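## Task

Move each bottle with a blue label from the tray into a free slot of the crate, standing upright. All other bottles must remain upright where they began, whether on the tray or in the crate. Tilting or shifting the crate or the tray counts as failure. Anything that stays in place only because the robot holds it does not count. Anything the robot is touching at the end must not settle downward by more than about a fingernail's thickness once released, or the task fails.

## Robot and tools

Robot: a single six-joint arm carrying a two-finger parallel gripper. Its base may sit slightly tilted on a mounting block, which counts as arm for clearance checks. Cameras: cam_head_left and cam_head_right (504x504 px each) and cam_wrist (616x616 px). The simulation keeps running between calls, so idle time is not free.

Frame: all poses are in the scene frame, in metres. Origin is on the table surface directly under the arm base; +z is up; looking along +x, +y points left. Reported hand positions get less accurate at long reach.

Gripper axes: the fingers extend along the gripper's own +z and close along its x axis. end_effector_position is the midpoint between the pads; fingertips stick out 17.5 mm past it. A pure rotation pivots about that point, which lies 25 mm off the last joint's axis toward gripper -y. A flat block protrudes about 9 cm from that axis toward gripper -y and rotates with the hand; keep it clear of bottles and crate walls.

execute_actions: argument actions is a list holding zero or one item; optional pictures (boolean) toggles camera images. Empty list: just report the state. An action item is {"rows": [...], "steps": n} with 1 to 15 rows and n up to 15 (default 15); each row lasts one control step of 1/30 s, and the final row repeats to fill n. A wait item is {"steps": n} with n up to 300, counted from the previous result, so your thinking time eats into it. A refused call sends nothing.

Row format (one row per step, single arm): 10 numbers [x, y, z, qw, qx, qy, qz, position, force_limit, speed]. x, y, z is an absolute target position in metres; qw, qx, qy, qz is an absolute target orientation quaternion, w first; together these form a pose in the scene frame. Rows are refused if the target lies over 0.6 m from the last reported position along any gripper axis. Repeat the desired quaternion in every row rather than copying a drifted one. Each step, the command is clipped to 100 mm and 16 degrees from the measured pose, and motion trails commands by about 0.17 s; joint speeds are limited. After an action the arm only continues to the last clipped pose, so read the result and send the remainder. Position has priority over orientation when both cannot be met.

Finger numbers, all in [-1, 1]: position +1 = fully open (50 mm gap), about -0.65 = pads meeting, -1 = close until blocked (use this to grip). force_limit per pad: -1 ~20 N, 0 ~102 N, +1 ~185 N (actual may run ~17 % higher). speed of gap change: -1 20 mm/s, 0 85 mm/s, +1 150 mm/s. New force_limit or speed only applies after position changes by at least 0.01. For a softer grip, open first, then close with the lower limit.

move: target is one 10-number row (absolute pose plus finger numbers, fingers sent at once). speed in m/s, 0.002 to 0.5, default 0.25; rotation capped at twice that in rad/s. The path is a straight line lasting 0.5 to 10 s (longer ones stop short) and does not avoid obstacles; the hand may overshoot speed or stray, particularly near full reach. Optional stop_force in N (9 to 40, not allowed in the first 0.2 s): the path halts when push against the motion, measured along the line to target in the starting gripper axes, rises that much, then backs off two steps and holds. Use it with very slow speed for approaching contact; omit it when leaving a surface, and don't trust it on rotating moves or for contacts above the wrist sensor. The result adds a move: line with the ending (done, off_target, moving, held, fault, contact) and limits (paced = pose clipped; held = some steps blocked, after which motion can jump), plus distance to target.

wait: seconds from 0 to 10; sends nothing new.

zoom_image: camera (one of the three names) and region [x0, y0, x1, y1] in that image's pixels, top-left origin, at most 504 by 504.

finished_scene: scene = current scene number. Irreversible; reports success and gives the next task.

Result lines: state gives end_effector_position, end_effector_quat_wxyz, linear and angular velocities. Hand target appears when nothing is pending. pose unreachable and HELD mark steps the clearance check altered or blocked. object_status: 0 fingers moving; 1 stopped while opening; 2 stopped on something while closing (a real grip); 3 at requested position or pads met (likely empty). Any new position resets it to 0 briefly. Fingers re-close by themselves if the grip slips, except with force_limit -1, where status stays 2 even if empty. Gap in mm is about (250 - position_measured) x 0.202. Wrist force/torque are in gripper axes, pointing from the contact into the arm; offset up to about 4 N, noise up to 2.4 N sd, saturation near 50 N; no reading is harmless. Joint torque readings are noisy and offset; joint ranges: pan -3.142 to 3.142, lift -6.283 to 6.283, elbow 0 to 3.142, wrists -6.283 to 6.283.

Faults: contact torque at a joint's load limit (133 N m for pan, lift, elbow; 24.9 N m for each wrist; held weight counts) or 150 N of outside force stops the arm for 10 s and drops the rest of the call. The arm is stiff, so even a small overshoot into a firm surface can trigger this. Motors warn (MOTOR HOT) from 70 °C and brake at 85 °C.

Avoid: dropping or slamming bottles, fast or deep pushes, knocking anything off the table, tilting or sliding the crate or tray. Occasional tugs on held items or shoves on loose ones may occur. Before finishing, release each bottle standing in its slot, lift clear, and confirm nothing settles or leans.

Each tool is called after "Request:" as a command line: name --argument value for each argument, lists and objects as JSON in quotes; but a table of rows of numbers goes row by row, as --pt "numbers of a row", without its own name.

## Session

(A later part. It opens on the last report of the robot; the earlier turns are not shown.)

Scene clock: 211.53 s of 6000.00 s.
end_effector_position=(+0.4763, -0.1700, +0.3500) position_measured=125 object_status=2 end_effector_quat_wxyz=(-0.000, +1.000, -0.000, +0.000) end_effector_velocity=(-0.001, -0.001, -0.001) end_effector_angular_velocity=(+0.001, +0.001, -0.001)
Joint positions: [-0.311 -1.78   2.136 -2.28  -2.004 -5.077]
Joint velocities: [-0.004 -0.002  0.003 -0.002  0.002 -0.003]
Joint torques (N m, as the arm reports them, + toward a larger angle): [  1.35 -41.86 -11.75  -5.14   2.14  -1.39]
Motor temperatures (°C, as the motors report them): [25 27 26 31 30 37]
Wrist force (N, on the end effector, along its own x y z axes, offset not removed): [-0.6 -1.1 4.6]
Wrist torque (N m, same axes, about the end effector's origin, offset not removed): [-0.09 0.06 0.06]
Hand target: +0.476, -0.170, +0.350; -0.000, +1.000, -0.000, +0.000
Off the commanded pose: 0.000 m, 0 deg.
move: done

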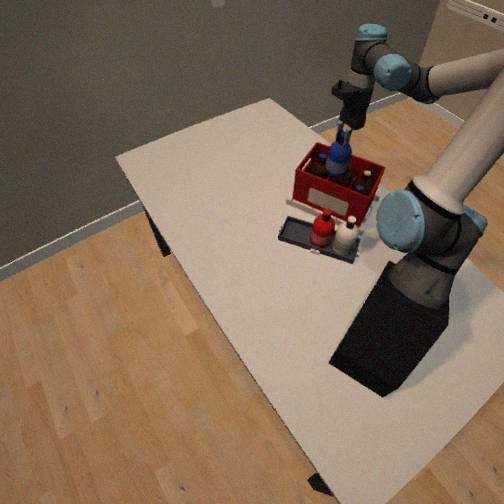

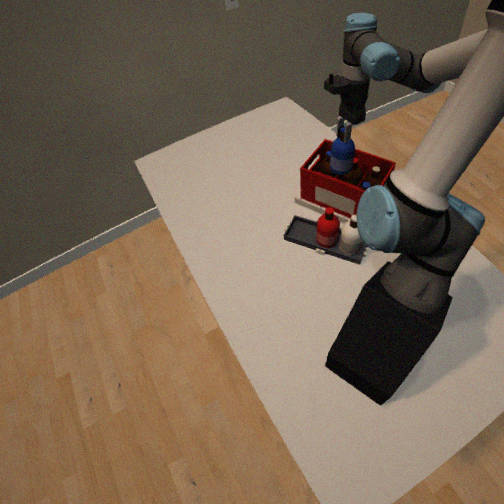

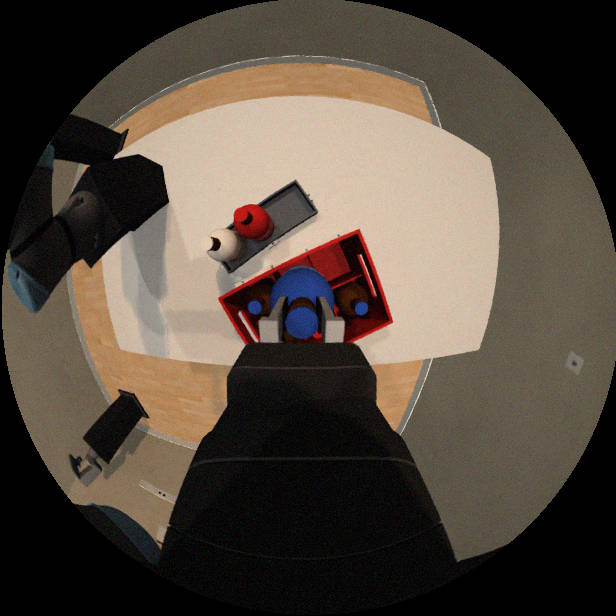

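Request:
move --target '[0.464,-0.153,0.348,0,1,0,0,-1,-0.5,0]' --speed 0.03

Request:
move --target '[0.464,-0.153,0.30,0,1,0,0,-1,-0.5,0]' --speed 0.006 --stop_force 9

Request:
zoom_image --camera "cam_head_right" --region '[270,90,420,240]'

Request:
zoom_image --camera "cam_wrist" --region '[180,200,440,400]'

Scene clock: 224.03 s of 6000.00 s.
end_effector_position=(+0.4640, -0.1531, +0.3480) position_measured=125 object_status=2 end_effector_quat_wxyz=(+0.000, +1.000, +0.000, -0.000) end_effector_velocity=(-0.001, +0.001, -0.000) end_effector_angular_velocity=(+0.001, +0.001, +0.000)
Joint positions: [-0.284 -1.797  2.179 -2.295 -2.014 -5.049]
Joint velocities: [ 0.001 -0.001  0.003 -0.     0.     0.001]
Joint torques (N m, as the arm reports them, + toward a larger angle): [ 21.07 -41.22 -11.66  -5.17  -2.08   1.54]
Motor temperatures (°C, as the motors report them): [25 27 26 31 30 37]
Wrist force (N, on the end effector, along its own x y z axes, offset not removed): [-1.8 -0.6 6.8]
Wrist torque (N m, same axes, about the end effector's origin, offset not removed): [-0.13 0.46 0.00]
Hand target: +0.464, -0.153, +0.348; +0.000, +1.000, +0.000, -0.000
Off the commanded pose: 0.000 m, 0 deg.
After step 90, 8.50 s passed at rest.
move: done

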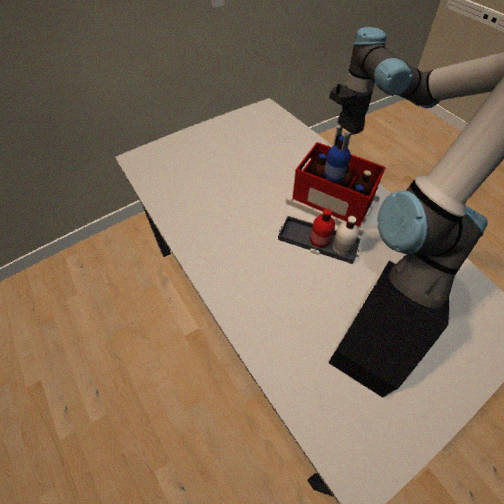

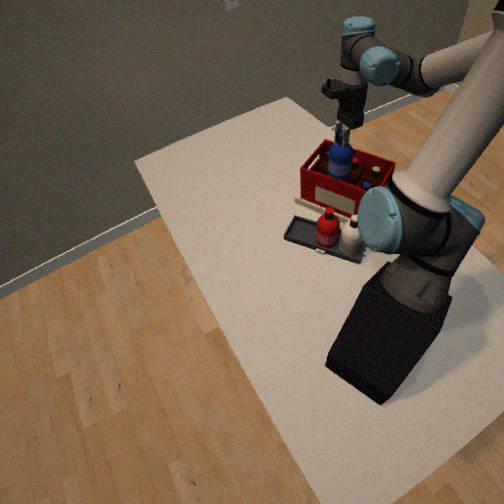

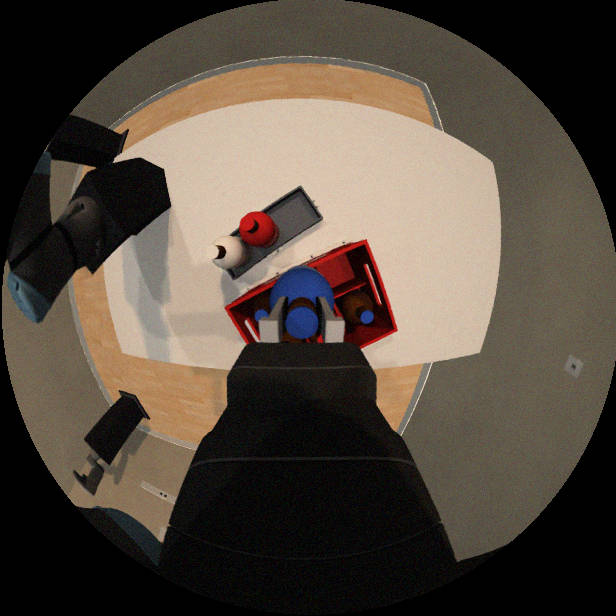

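Scene clock: 226.13 s of 6000.00 s.
end_effector_position=(+0.4640, -0.1531, +0.3374) position_measured=125 object_status=2 end_effector_quat_wxyz=(-0.000, +1.000, +0.000, -0.000) end_effector_velocity=(-0.000, +0.000, +0.001) end_effector_angular_velocity=(+0.002, +0.002, -0.003)
Joint positions: [-0.297 -1.782  2.194 -2.33  -2.01  -5.062]
Joint velocities: [-0.    -0.002 -0.002  0.006  0.002  0.004]
Joint torques (N m, as the arm reports them, + toward a larger angle): [ 19.32 -30.85 -14.41   1.15   1.34   1.73]
Motor temperatures (°C, as the motors report them): [25 27 26 31 30 37]
Wrist force (N, on the end effector, along its own x y z axes, offset not removed): [-0.3 4.8 -18.3]
Wrist torque (N m, same axes, about the end effector's origin, offset not removed): [0.32 0.06 -0.01]
Hand target: +0.464, -0.153, +0.338; +0.000, +1.000, -0.000, +0.000
Off the commanded pose: 0.037 m, 0 deg.
move: contact

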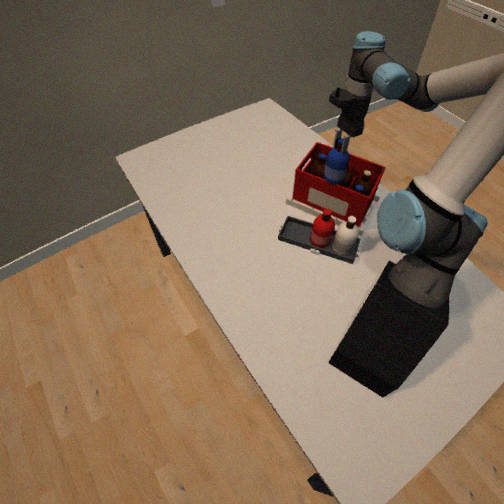

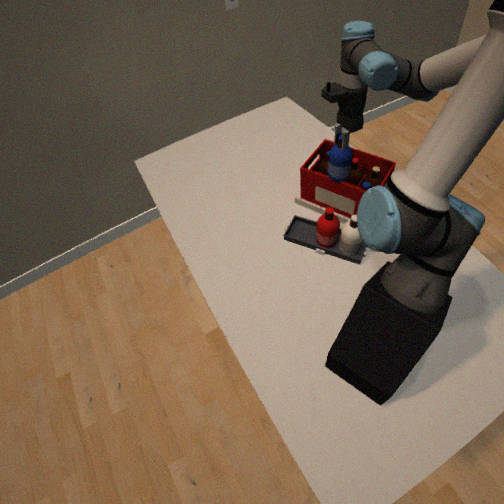

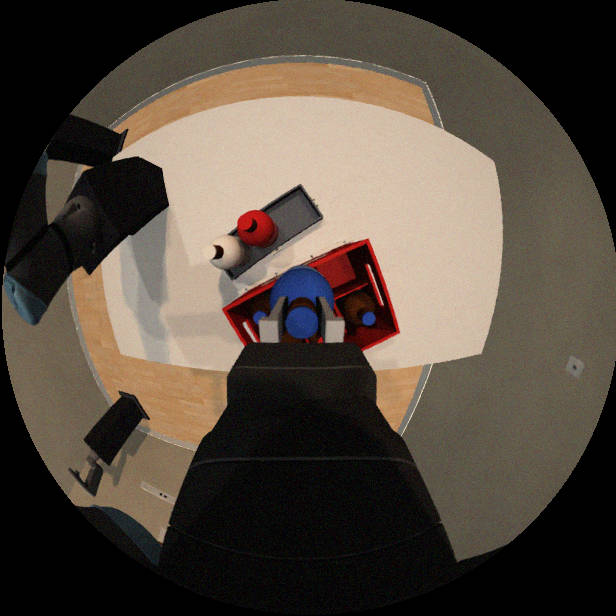

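Region (270, 90, 420, 240) of cam_head_right's 504x504 image, scaled by 3.360, with more detail than that image has.

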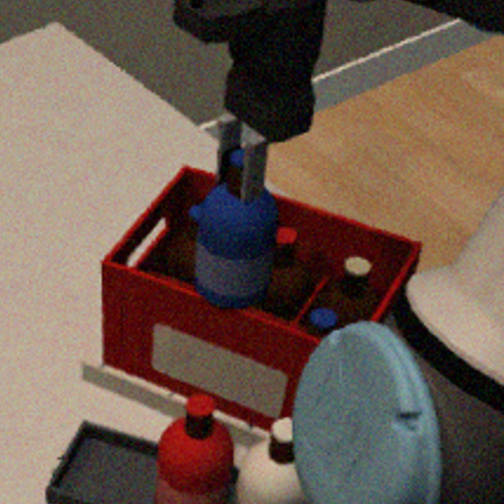

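Region (180, 200, 440, 400) of cam_wrist's 616x616 image, scaled by 1.938, with more detail than that image has; it fills the top 388 rows of this view, and the rest is white.

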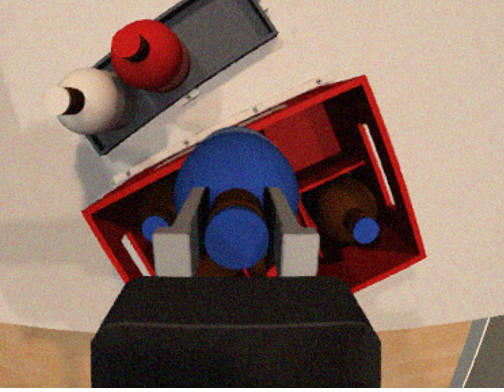

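Request:
move --target '[0.464,-0.153,0.348,0,1,0,0,-1,-0.5,0]' --speed 0.03

Request:
move --target '[0.470,-0.165,0.346,0,1,0,0,-1,-0.5,0]' --speed 0.03

Request:
move --target '[0.470,-0.165,0.29,0,1,0,0,-1,-0.5,0]' --speed 0.006 --stop_force 9

Request:
zoom_image --camera "cam_head_right" --region '[270,90,420,240]'

Scene clock: 238.60 s of 6000.00 s.
end_effector_position=(+0.4640, -0.1530, +0.3479) position_measured=125 object_status=2 end_effector_quat_wxyz=(+0.000, +1.000, +0.000, -0.000) end_effector_velocity=(+0.001, -0.000, +0.002) end_effector_angular_velocity=(-0.000, -0.002, -0.001)
Joint positions: [-0.284 -1.797  2.18  -2.295 -2.014 -5.049]
Joint velocities: [ 0.002 -0.001 -0.004  0.004 -0.     0.002]
Joint torques (N m, as the arm reports them, + toward a larger angle): [ 21.9  -40.72 -24.08  -1.33  -2.04   1.73]
Motor temperatures (°C, as the motors report them): [25 27 26 31 30 37]
Wrist force (N, on the end effector, along its own x y z axes, offset not removed): [-0.4 3.6 8.1]
Wrist torque (N m, same axes, about the end effector's origin, offset not removed): [0.79 0.21 -0.24]
Hand target: +0.464, -0.153, +0.348; +0.000, +1.000, +0.000, -0.000
Off the commanded pose: 0.000 m, 0 deg.
After step 90, 8.73 s passed at rest.
move: done

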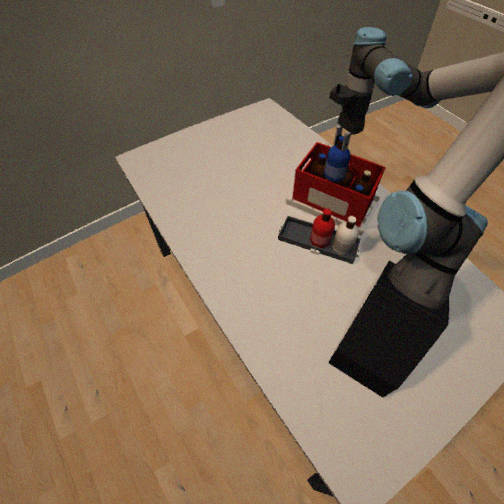

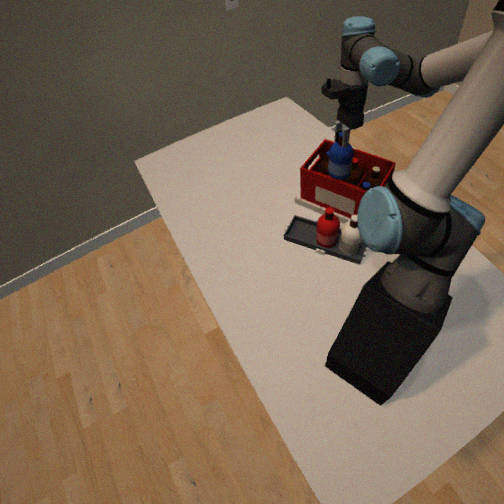

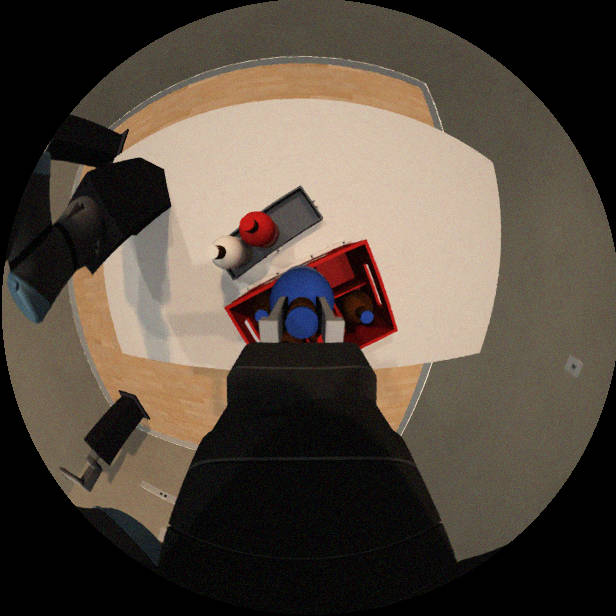

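Scene clock: 239.37 s of 6000.00 s.
end_effector_position=(+0.4700, -0.1649, +0.3460) position_measured=125 object_status=2 end_effector_quat_wxyz=(-0.000, +1.000, -0.000, +0.000) end_effector_velocity=(+0.001, -0.001, +0.000) end_effector_angular_velocity=(-0.000, -0.001, -0.000)
Joint positions: [-0.309 -1.787  2.161 -2.297 -2.005 -5.075]
Joint velocities: [-0.002  0.001 -0.002 -0.001  0.001 -0.002]
Joint torques (N m, as the arm reports them, + toward a larger angle): [  0.12 -12.71 -24.79  -5.17   2.23  -1.57]
Motor temperatures (°C, as the motors report them): [25 27 26 31 30 37]
Wrist force (N, on the end effector, along its own x y z axes, offset not removed): [-7.4 0.5 7.8]
Wrist torque (N m, same axes, about the end effector's origin, offset not removed): [0.26 1.28 0.11]
Hand target: +0.470, -0.165, +0.346; -0.000, +1.000, -0.000, +0.000
Off the commanded pose: 0.000 m, 0 deg.
move: done

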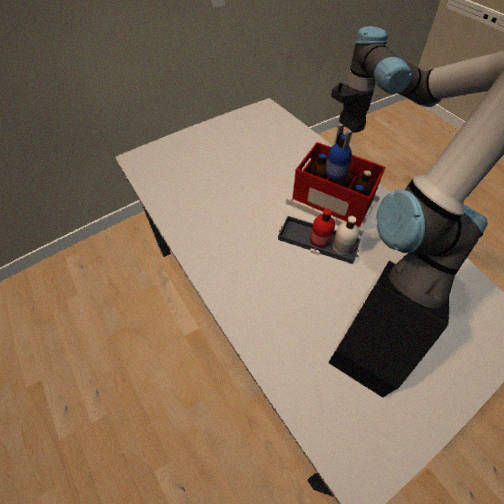

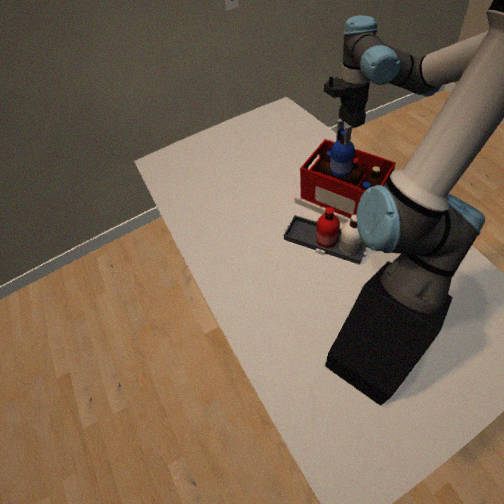

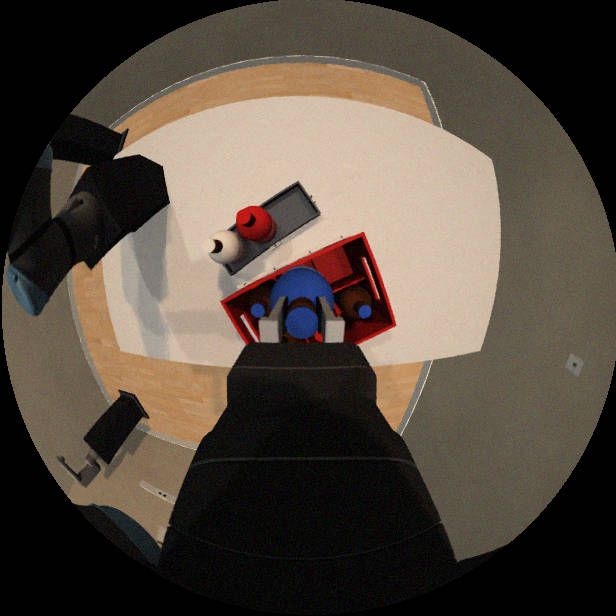

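Scene clock: 248.93 s of 6000.00 s.
end_effector_position=(+0.4700, -0.1649, +0.2901) position_measured=125 object_status=2 end_effector_quat_wxyz=(-0.000, +1.000, -0.000, +0.000) end_effector_velocity=(+0.001, -0.001, -0.000) end_effector_angular_velocity=(-0.002, -0.002, -0.002)
Joint positions: [-0.371 -1.695  2.229 -2.484 -1.983 -5.138]
Joint velocities: [-0.002  0.001 -0.001 -0.004 -0.    -0.001]
Joint torques (N m, as the arm reports them, + toward a larger angle): [  2.92 -13.85  -6.18  -3.33   3.47  -1.56]
Motor temperatures (°C, as the motors report them): [25 27 26 31 30 37]
Wrist force (N, on the end effector, along its own x y z axes, offset not removed): [0.0 3.9 5.8]
Wrist torque (N m, same axes, about the end effector's origin, offset not removed): [-0.58 0.82 -0.12]
Hand target: +0.470, -0.165, +0.290; -0.000, +1.000, -0.000, +0.000
Off the commanded pose: 0.000 m, 0 deg.
move: done

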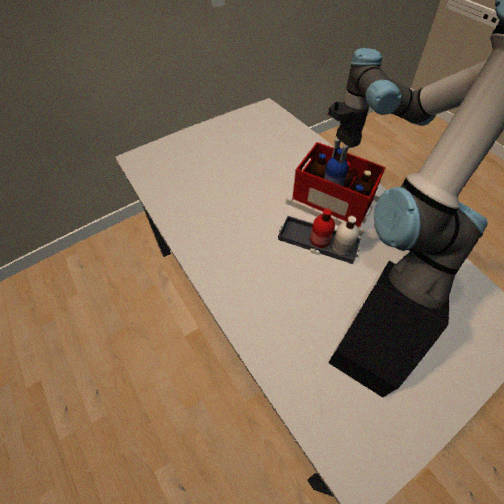

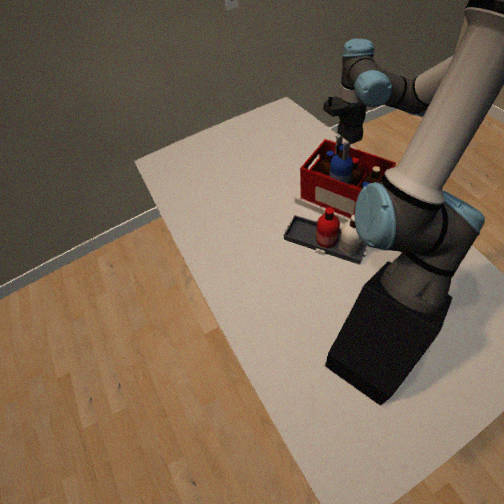

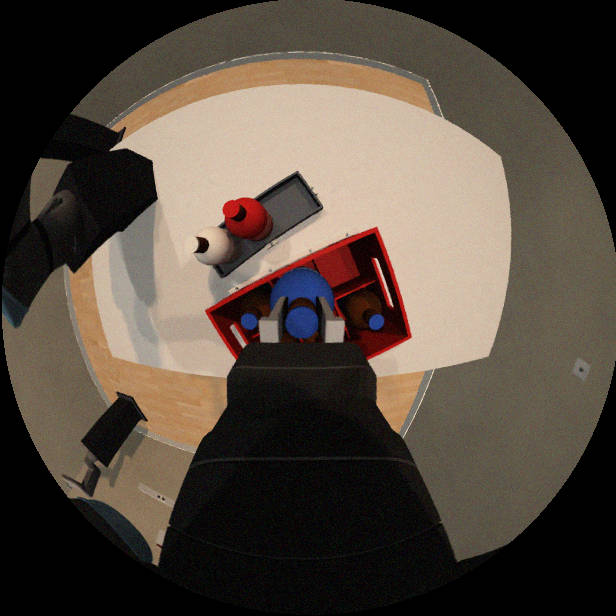

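Region (270, 90, 420, 240) of cam_head_right's 504x504 image, scaled by 3.360, with more detail than that image has.

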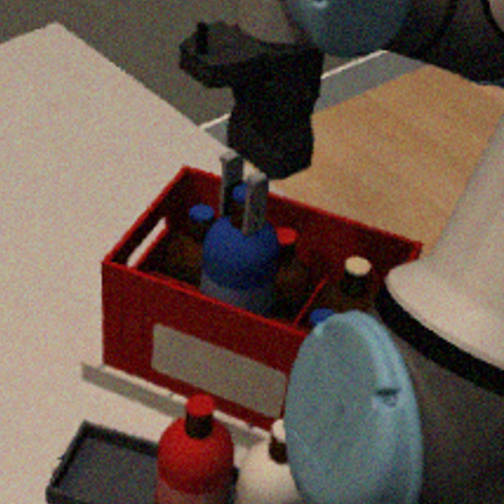

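Request:
move --target '[0.470,-0.165,0.15,0,1,0,0,-1,-0.5,0]' --speed 0.014 --stop_force 10

Request:
zoom_image --camera "cam_head_left" --region '[270,90,420,240]'

Scene clock: 262.53 s of 6000.00 s.
end_effector_position=(+0.4699, -0.1649, +0.1708) position_measured=125 object_status=2 end_effector_quat_wxyz=(-0.000, +1.000, -0.000, +0.000) end_effector_velocity=(-0.001, +0.001, +0.002) end_effector_angular_velocity=(+0.002, +0.002, -0.001)
Joint positions: [-0.487 -1.415  2.3   -2.878 -1.938 -5.254]
Joint velocities: [ 0.002 -0.006 -0.     0.01  -0.001  0.004]
Joint torques (N m, as the arm reports them, + toward a larger angle): [ 20.81 -30.54   7.85   3.9    1.86   1.58]
Motor temperatures (°C, as the motors report them): [25 27 26 31 30 37]
Wrist force (N, on the end effector, along its own x y z axes, offset not removed): [-2.0 9.5 -40.2]
Wrist torque (N m, same axes, about the end effector's origin, offset not removed): [-0.36 0.29 -0.14]
Hand target: +0.470, -0.165, +0.171; -0.000, +1.000, -0.000, +0.000
Off the commanded pose: 0.021 m, 0 deg.
After step 90, 1.73 s passed at rest.
move: contact

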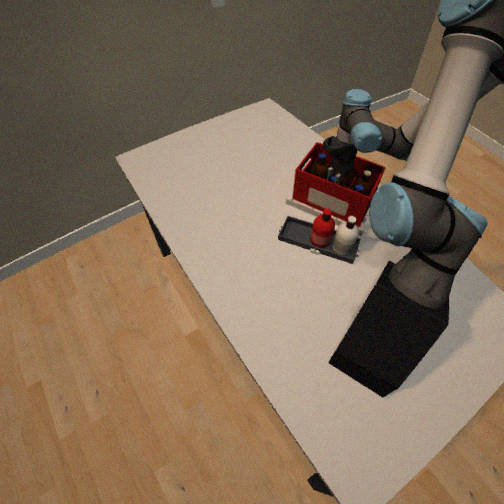

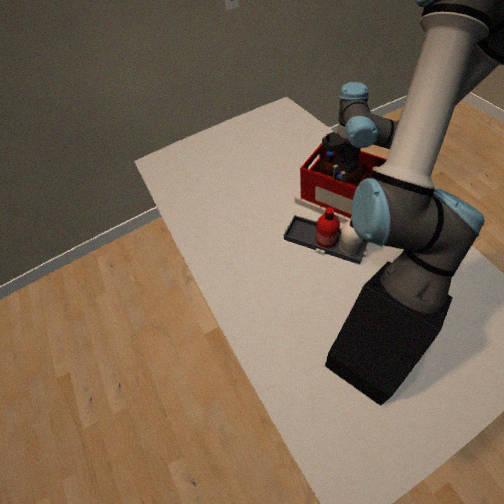

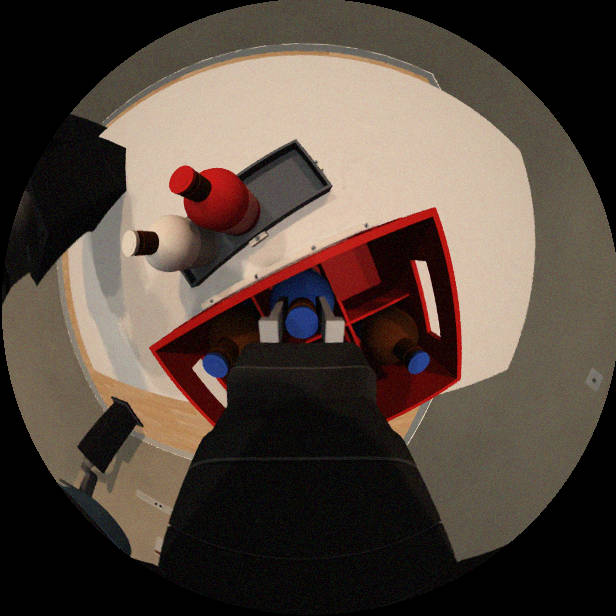

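Region (270, 90, 420, 240) of cam_head_left's 504x504 image, scaled by 3.360, with more detail than that image has.

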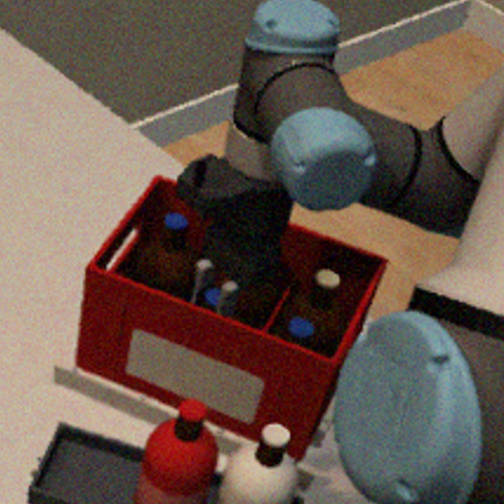

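Seated on the floor of the middle slot. Releasing with a partial opening, then lifting.

Request:
move --target '[0.470,-0.165,0.173,0,1,0,0,0.5,0,0]' --speed 0.02

Request:
move --target '[0.470,-0.165,0.36,0,1,0,0,0.5,0,0]' --speed 0.1

Request:
zoom_image --camera "cam_head_left" --region '[270,110,420,260]'

Scene clock: 269.00 s of 6000.00 s.
end_effector_position=(+0.4700, -0.1650, +0.1730) position_measured=78 object_status=3 end_effector_quat_wxyz=(+0.000, +1.000, +0.000, +0.000) end_effector_velocity=(-0.000, +0.001, -0.000) end_effector_angular_velocity=(+0.002, +0.001, -0.000)
Joint positions: [-0.485 -1.421  2.3   -2.871 -1.939 -5.252]
Joint velocities: [ 0.    -0.     0.     0.002  0.001  0.001]
Joint torques (N m, as the arm reports them, + toward a larger angle): [ 24.35 -48.26 -13.73  -1.13  -2.29   1.58]
Motor temperatures (°C, as the motors report them): [25 27 26 31 30 37]
Wrist force (N, on the end effector, along its own x y z axes, offset not removed): [-1.8 0.8 2.3]
Wrist torque (N m, same axes, about the end effector's origin, offset not removed): [0.21 0.41 -0.13]
Hand target: +0.470, -0.165, +0.173; +0.000, +1.000, +0.000, -0.000
Off the commanded pose: 0.000 m, 0 deg.
After step 90, 2.77 s passed at rest.
move: done

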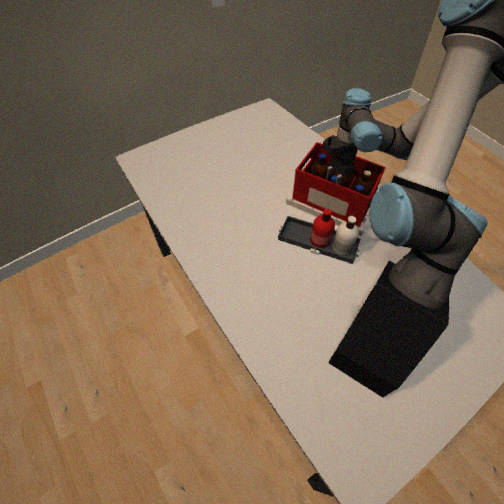

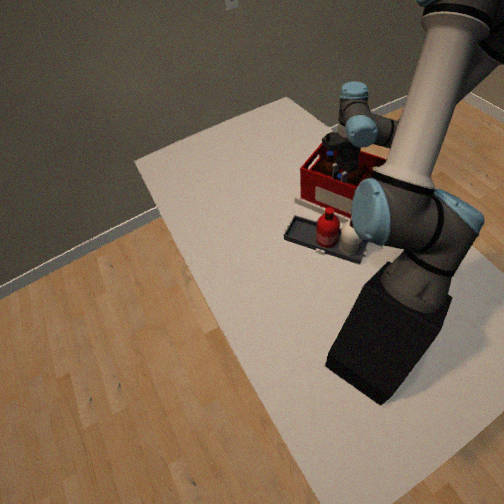

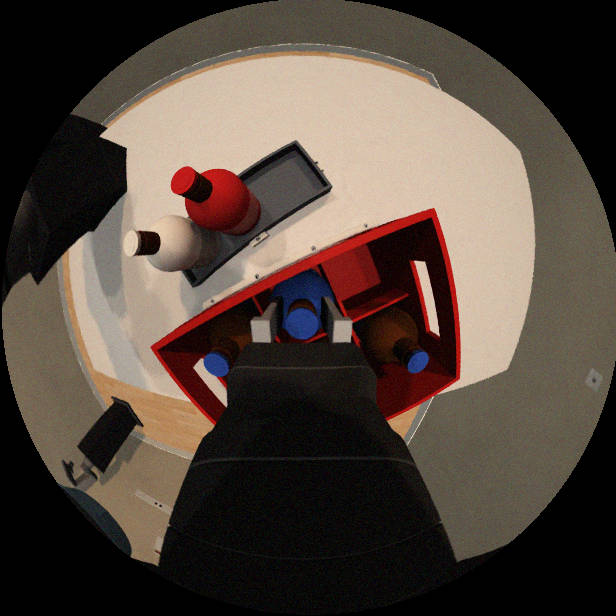

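Scene clock: 271.27 s of 6000.00 s.
end_effector_position=(+0.4700, -0.1652, +0.3598) position_measured=78 object_status=3 end_effector_quat_wxyz=(+0.000, +1.000, +0.000, -0.000) end_effector_velocity=(-0.000, -0.000, +0.001) end_effector_angular_velocity=(-0.000, +0.002, -0.001)
Joint positions: [-0.293 -1.805  2.14  -2.251 -2.012 -5.058]
Joint velocities: [ 0.001 -0.001 -0.003  0.006 -0.001  0.003]
Joint torques (N m, as the arm reports them, + toward a larger angle): [ 20.77 -39.91 -22.54  -0.81  -2.07   1.54]
Motor temperatures (°C, as the motors report them): [25 27 26 31 30 37]
Wrist force (N, on the end effector, along its own x y z axes, offset not removed): [0.6 1.6 -0.4]
Wrist torque (N m, same axes, about the end effector's origin, offset not removed): [0.36 -0.17 -0.19]
Hand target: +0.470, -0.165, +0.360; +0.000, +1.000, +0.000, -0.000
Off the commanded pose: 0.000 m, 0 deg.
move: done

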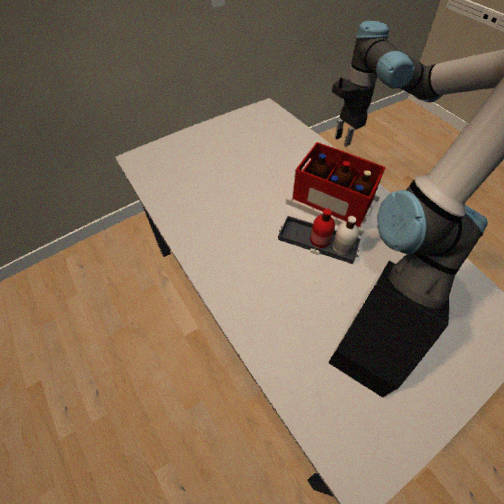

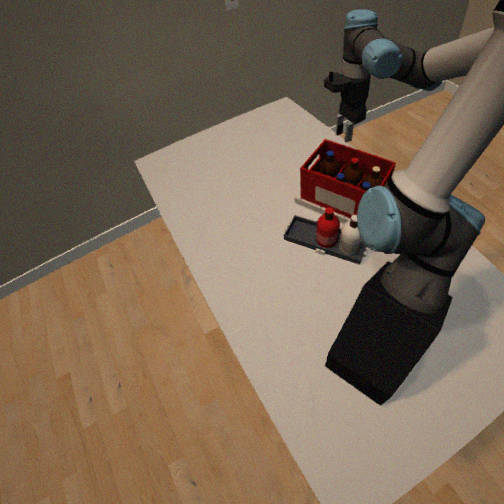

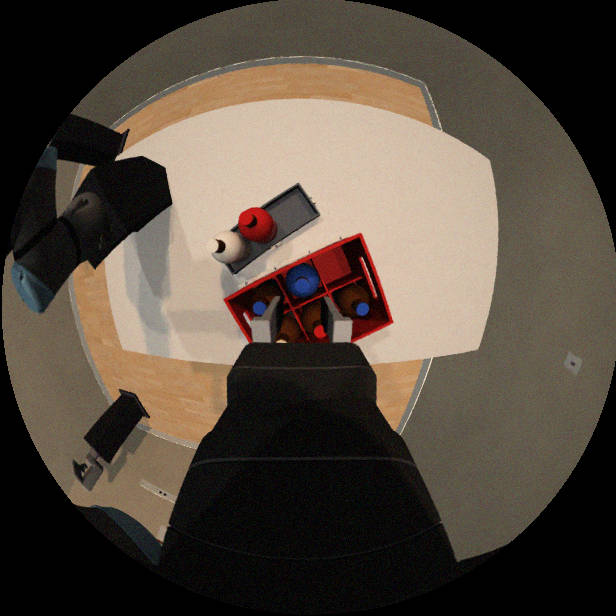

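Region (270, 110, 420, 260) of cam_head_left's 504x504 image, scaled by 3.360, with more detail than that image has.

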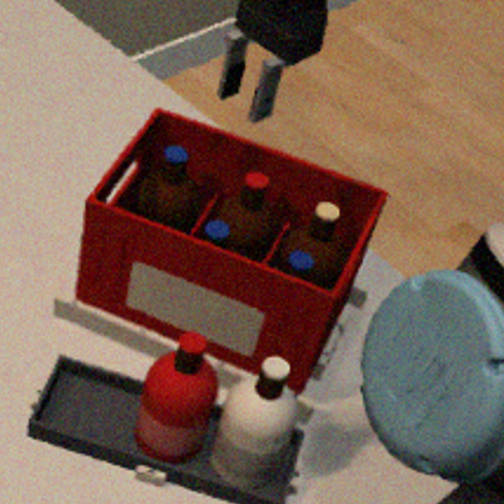

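Request:
finished_scene --scene 1

The scene is finished: the task was done.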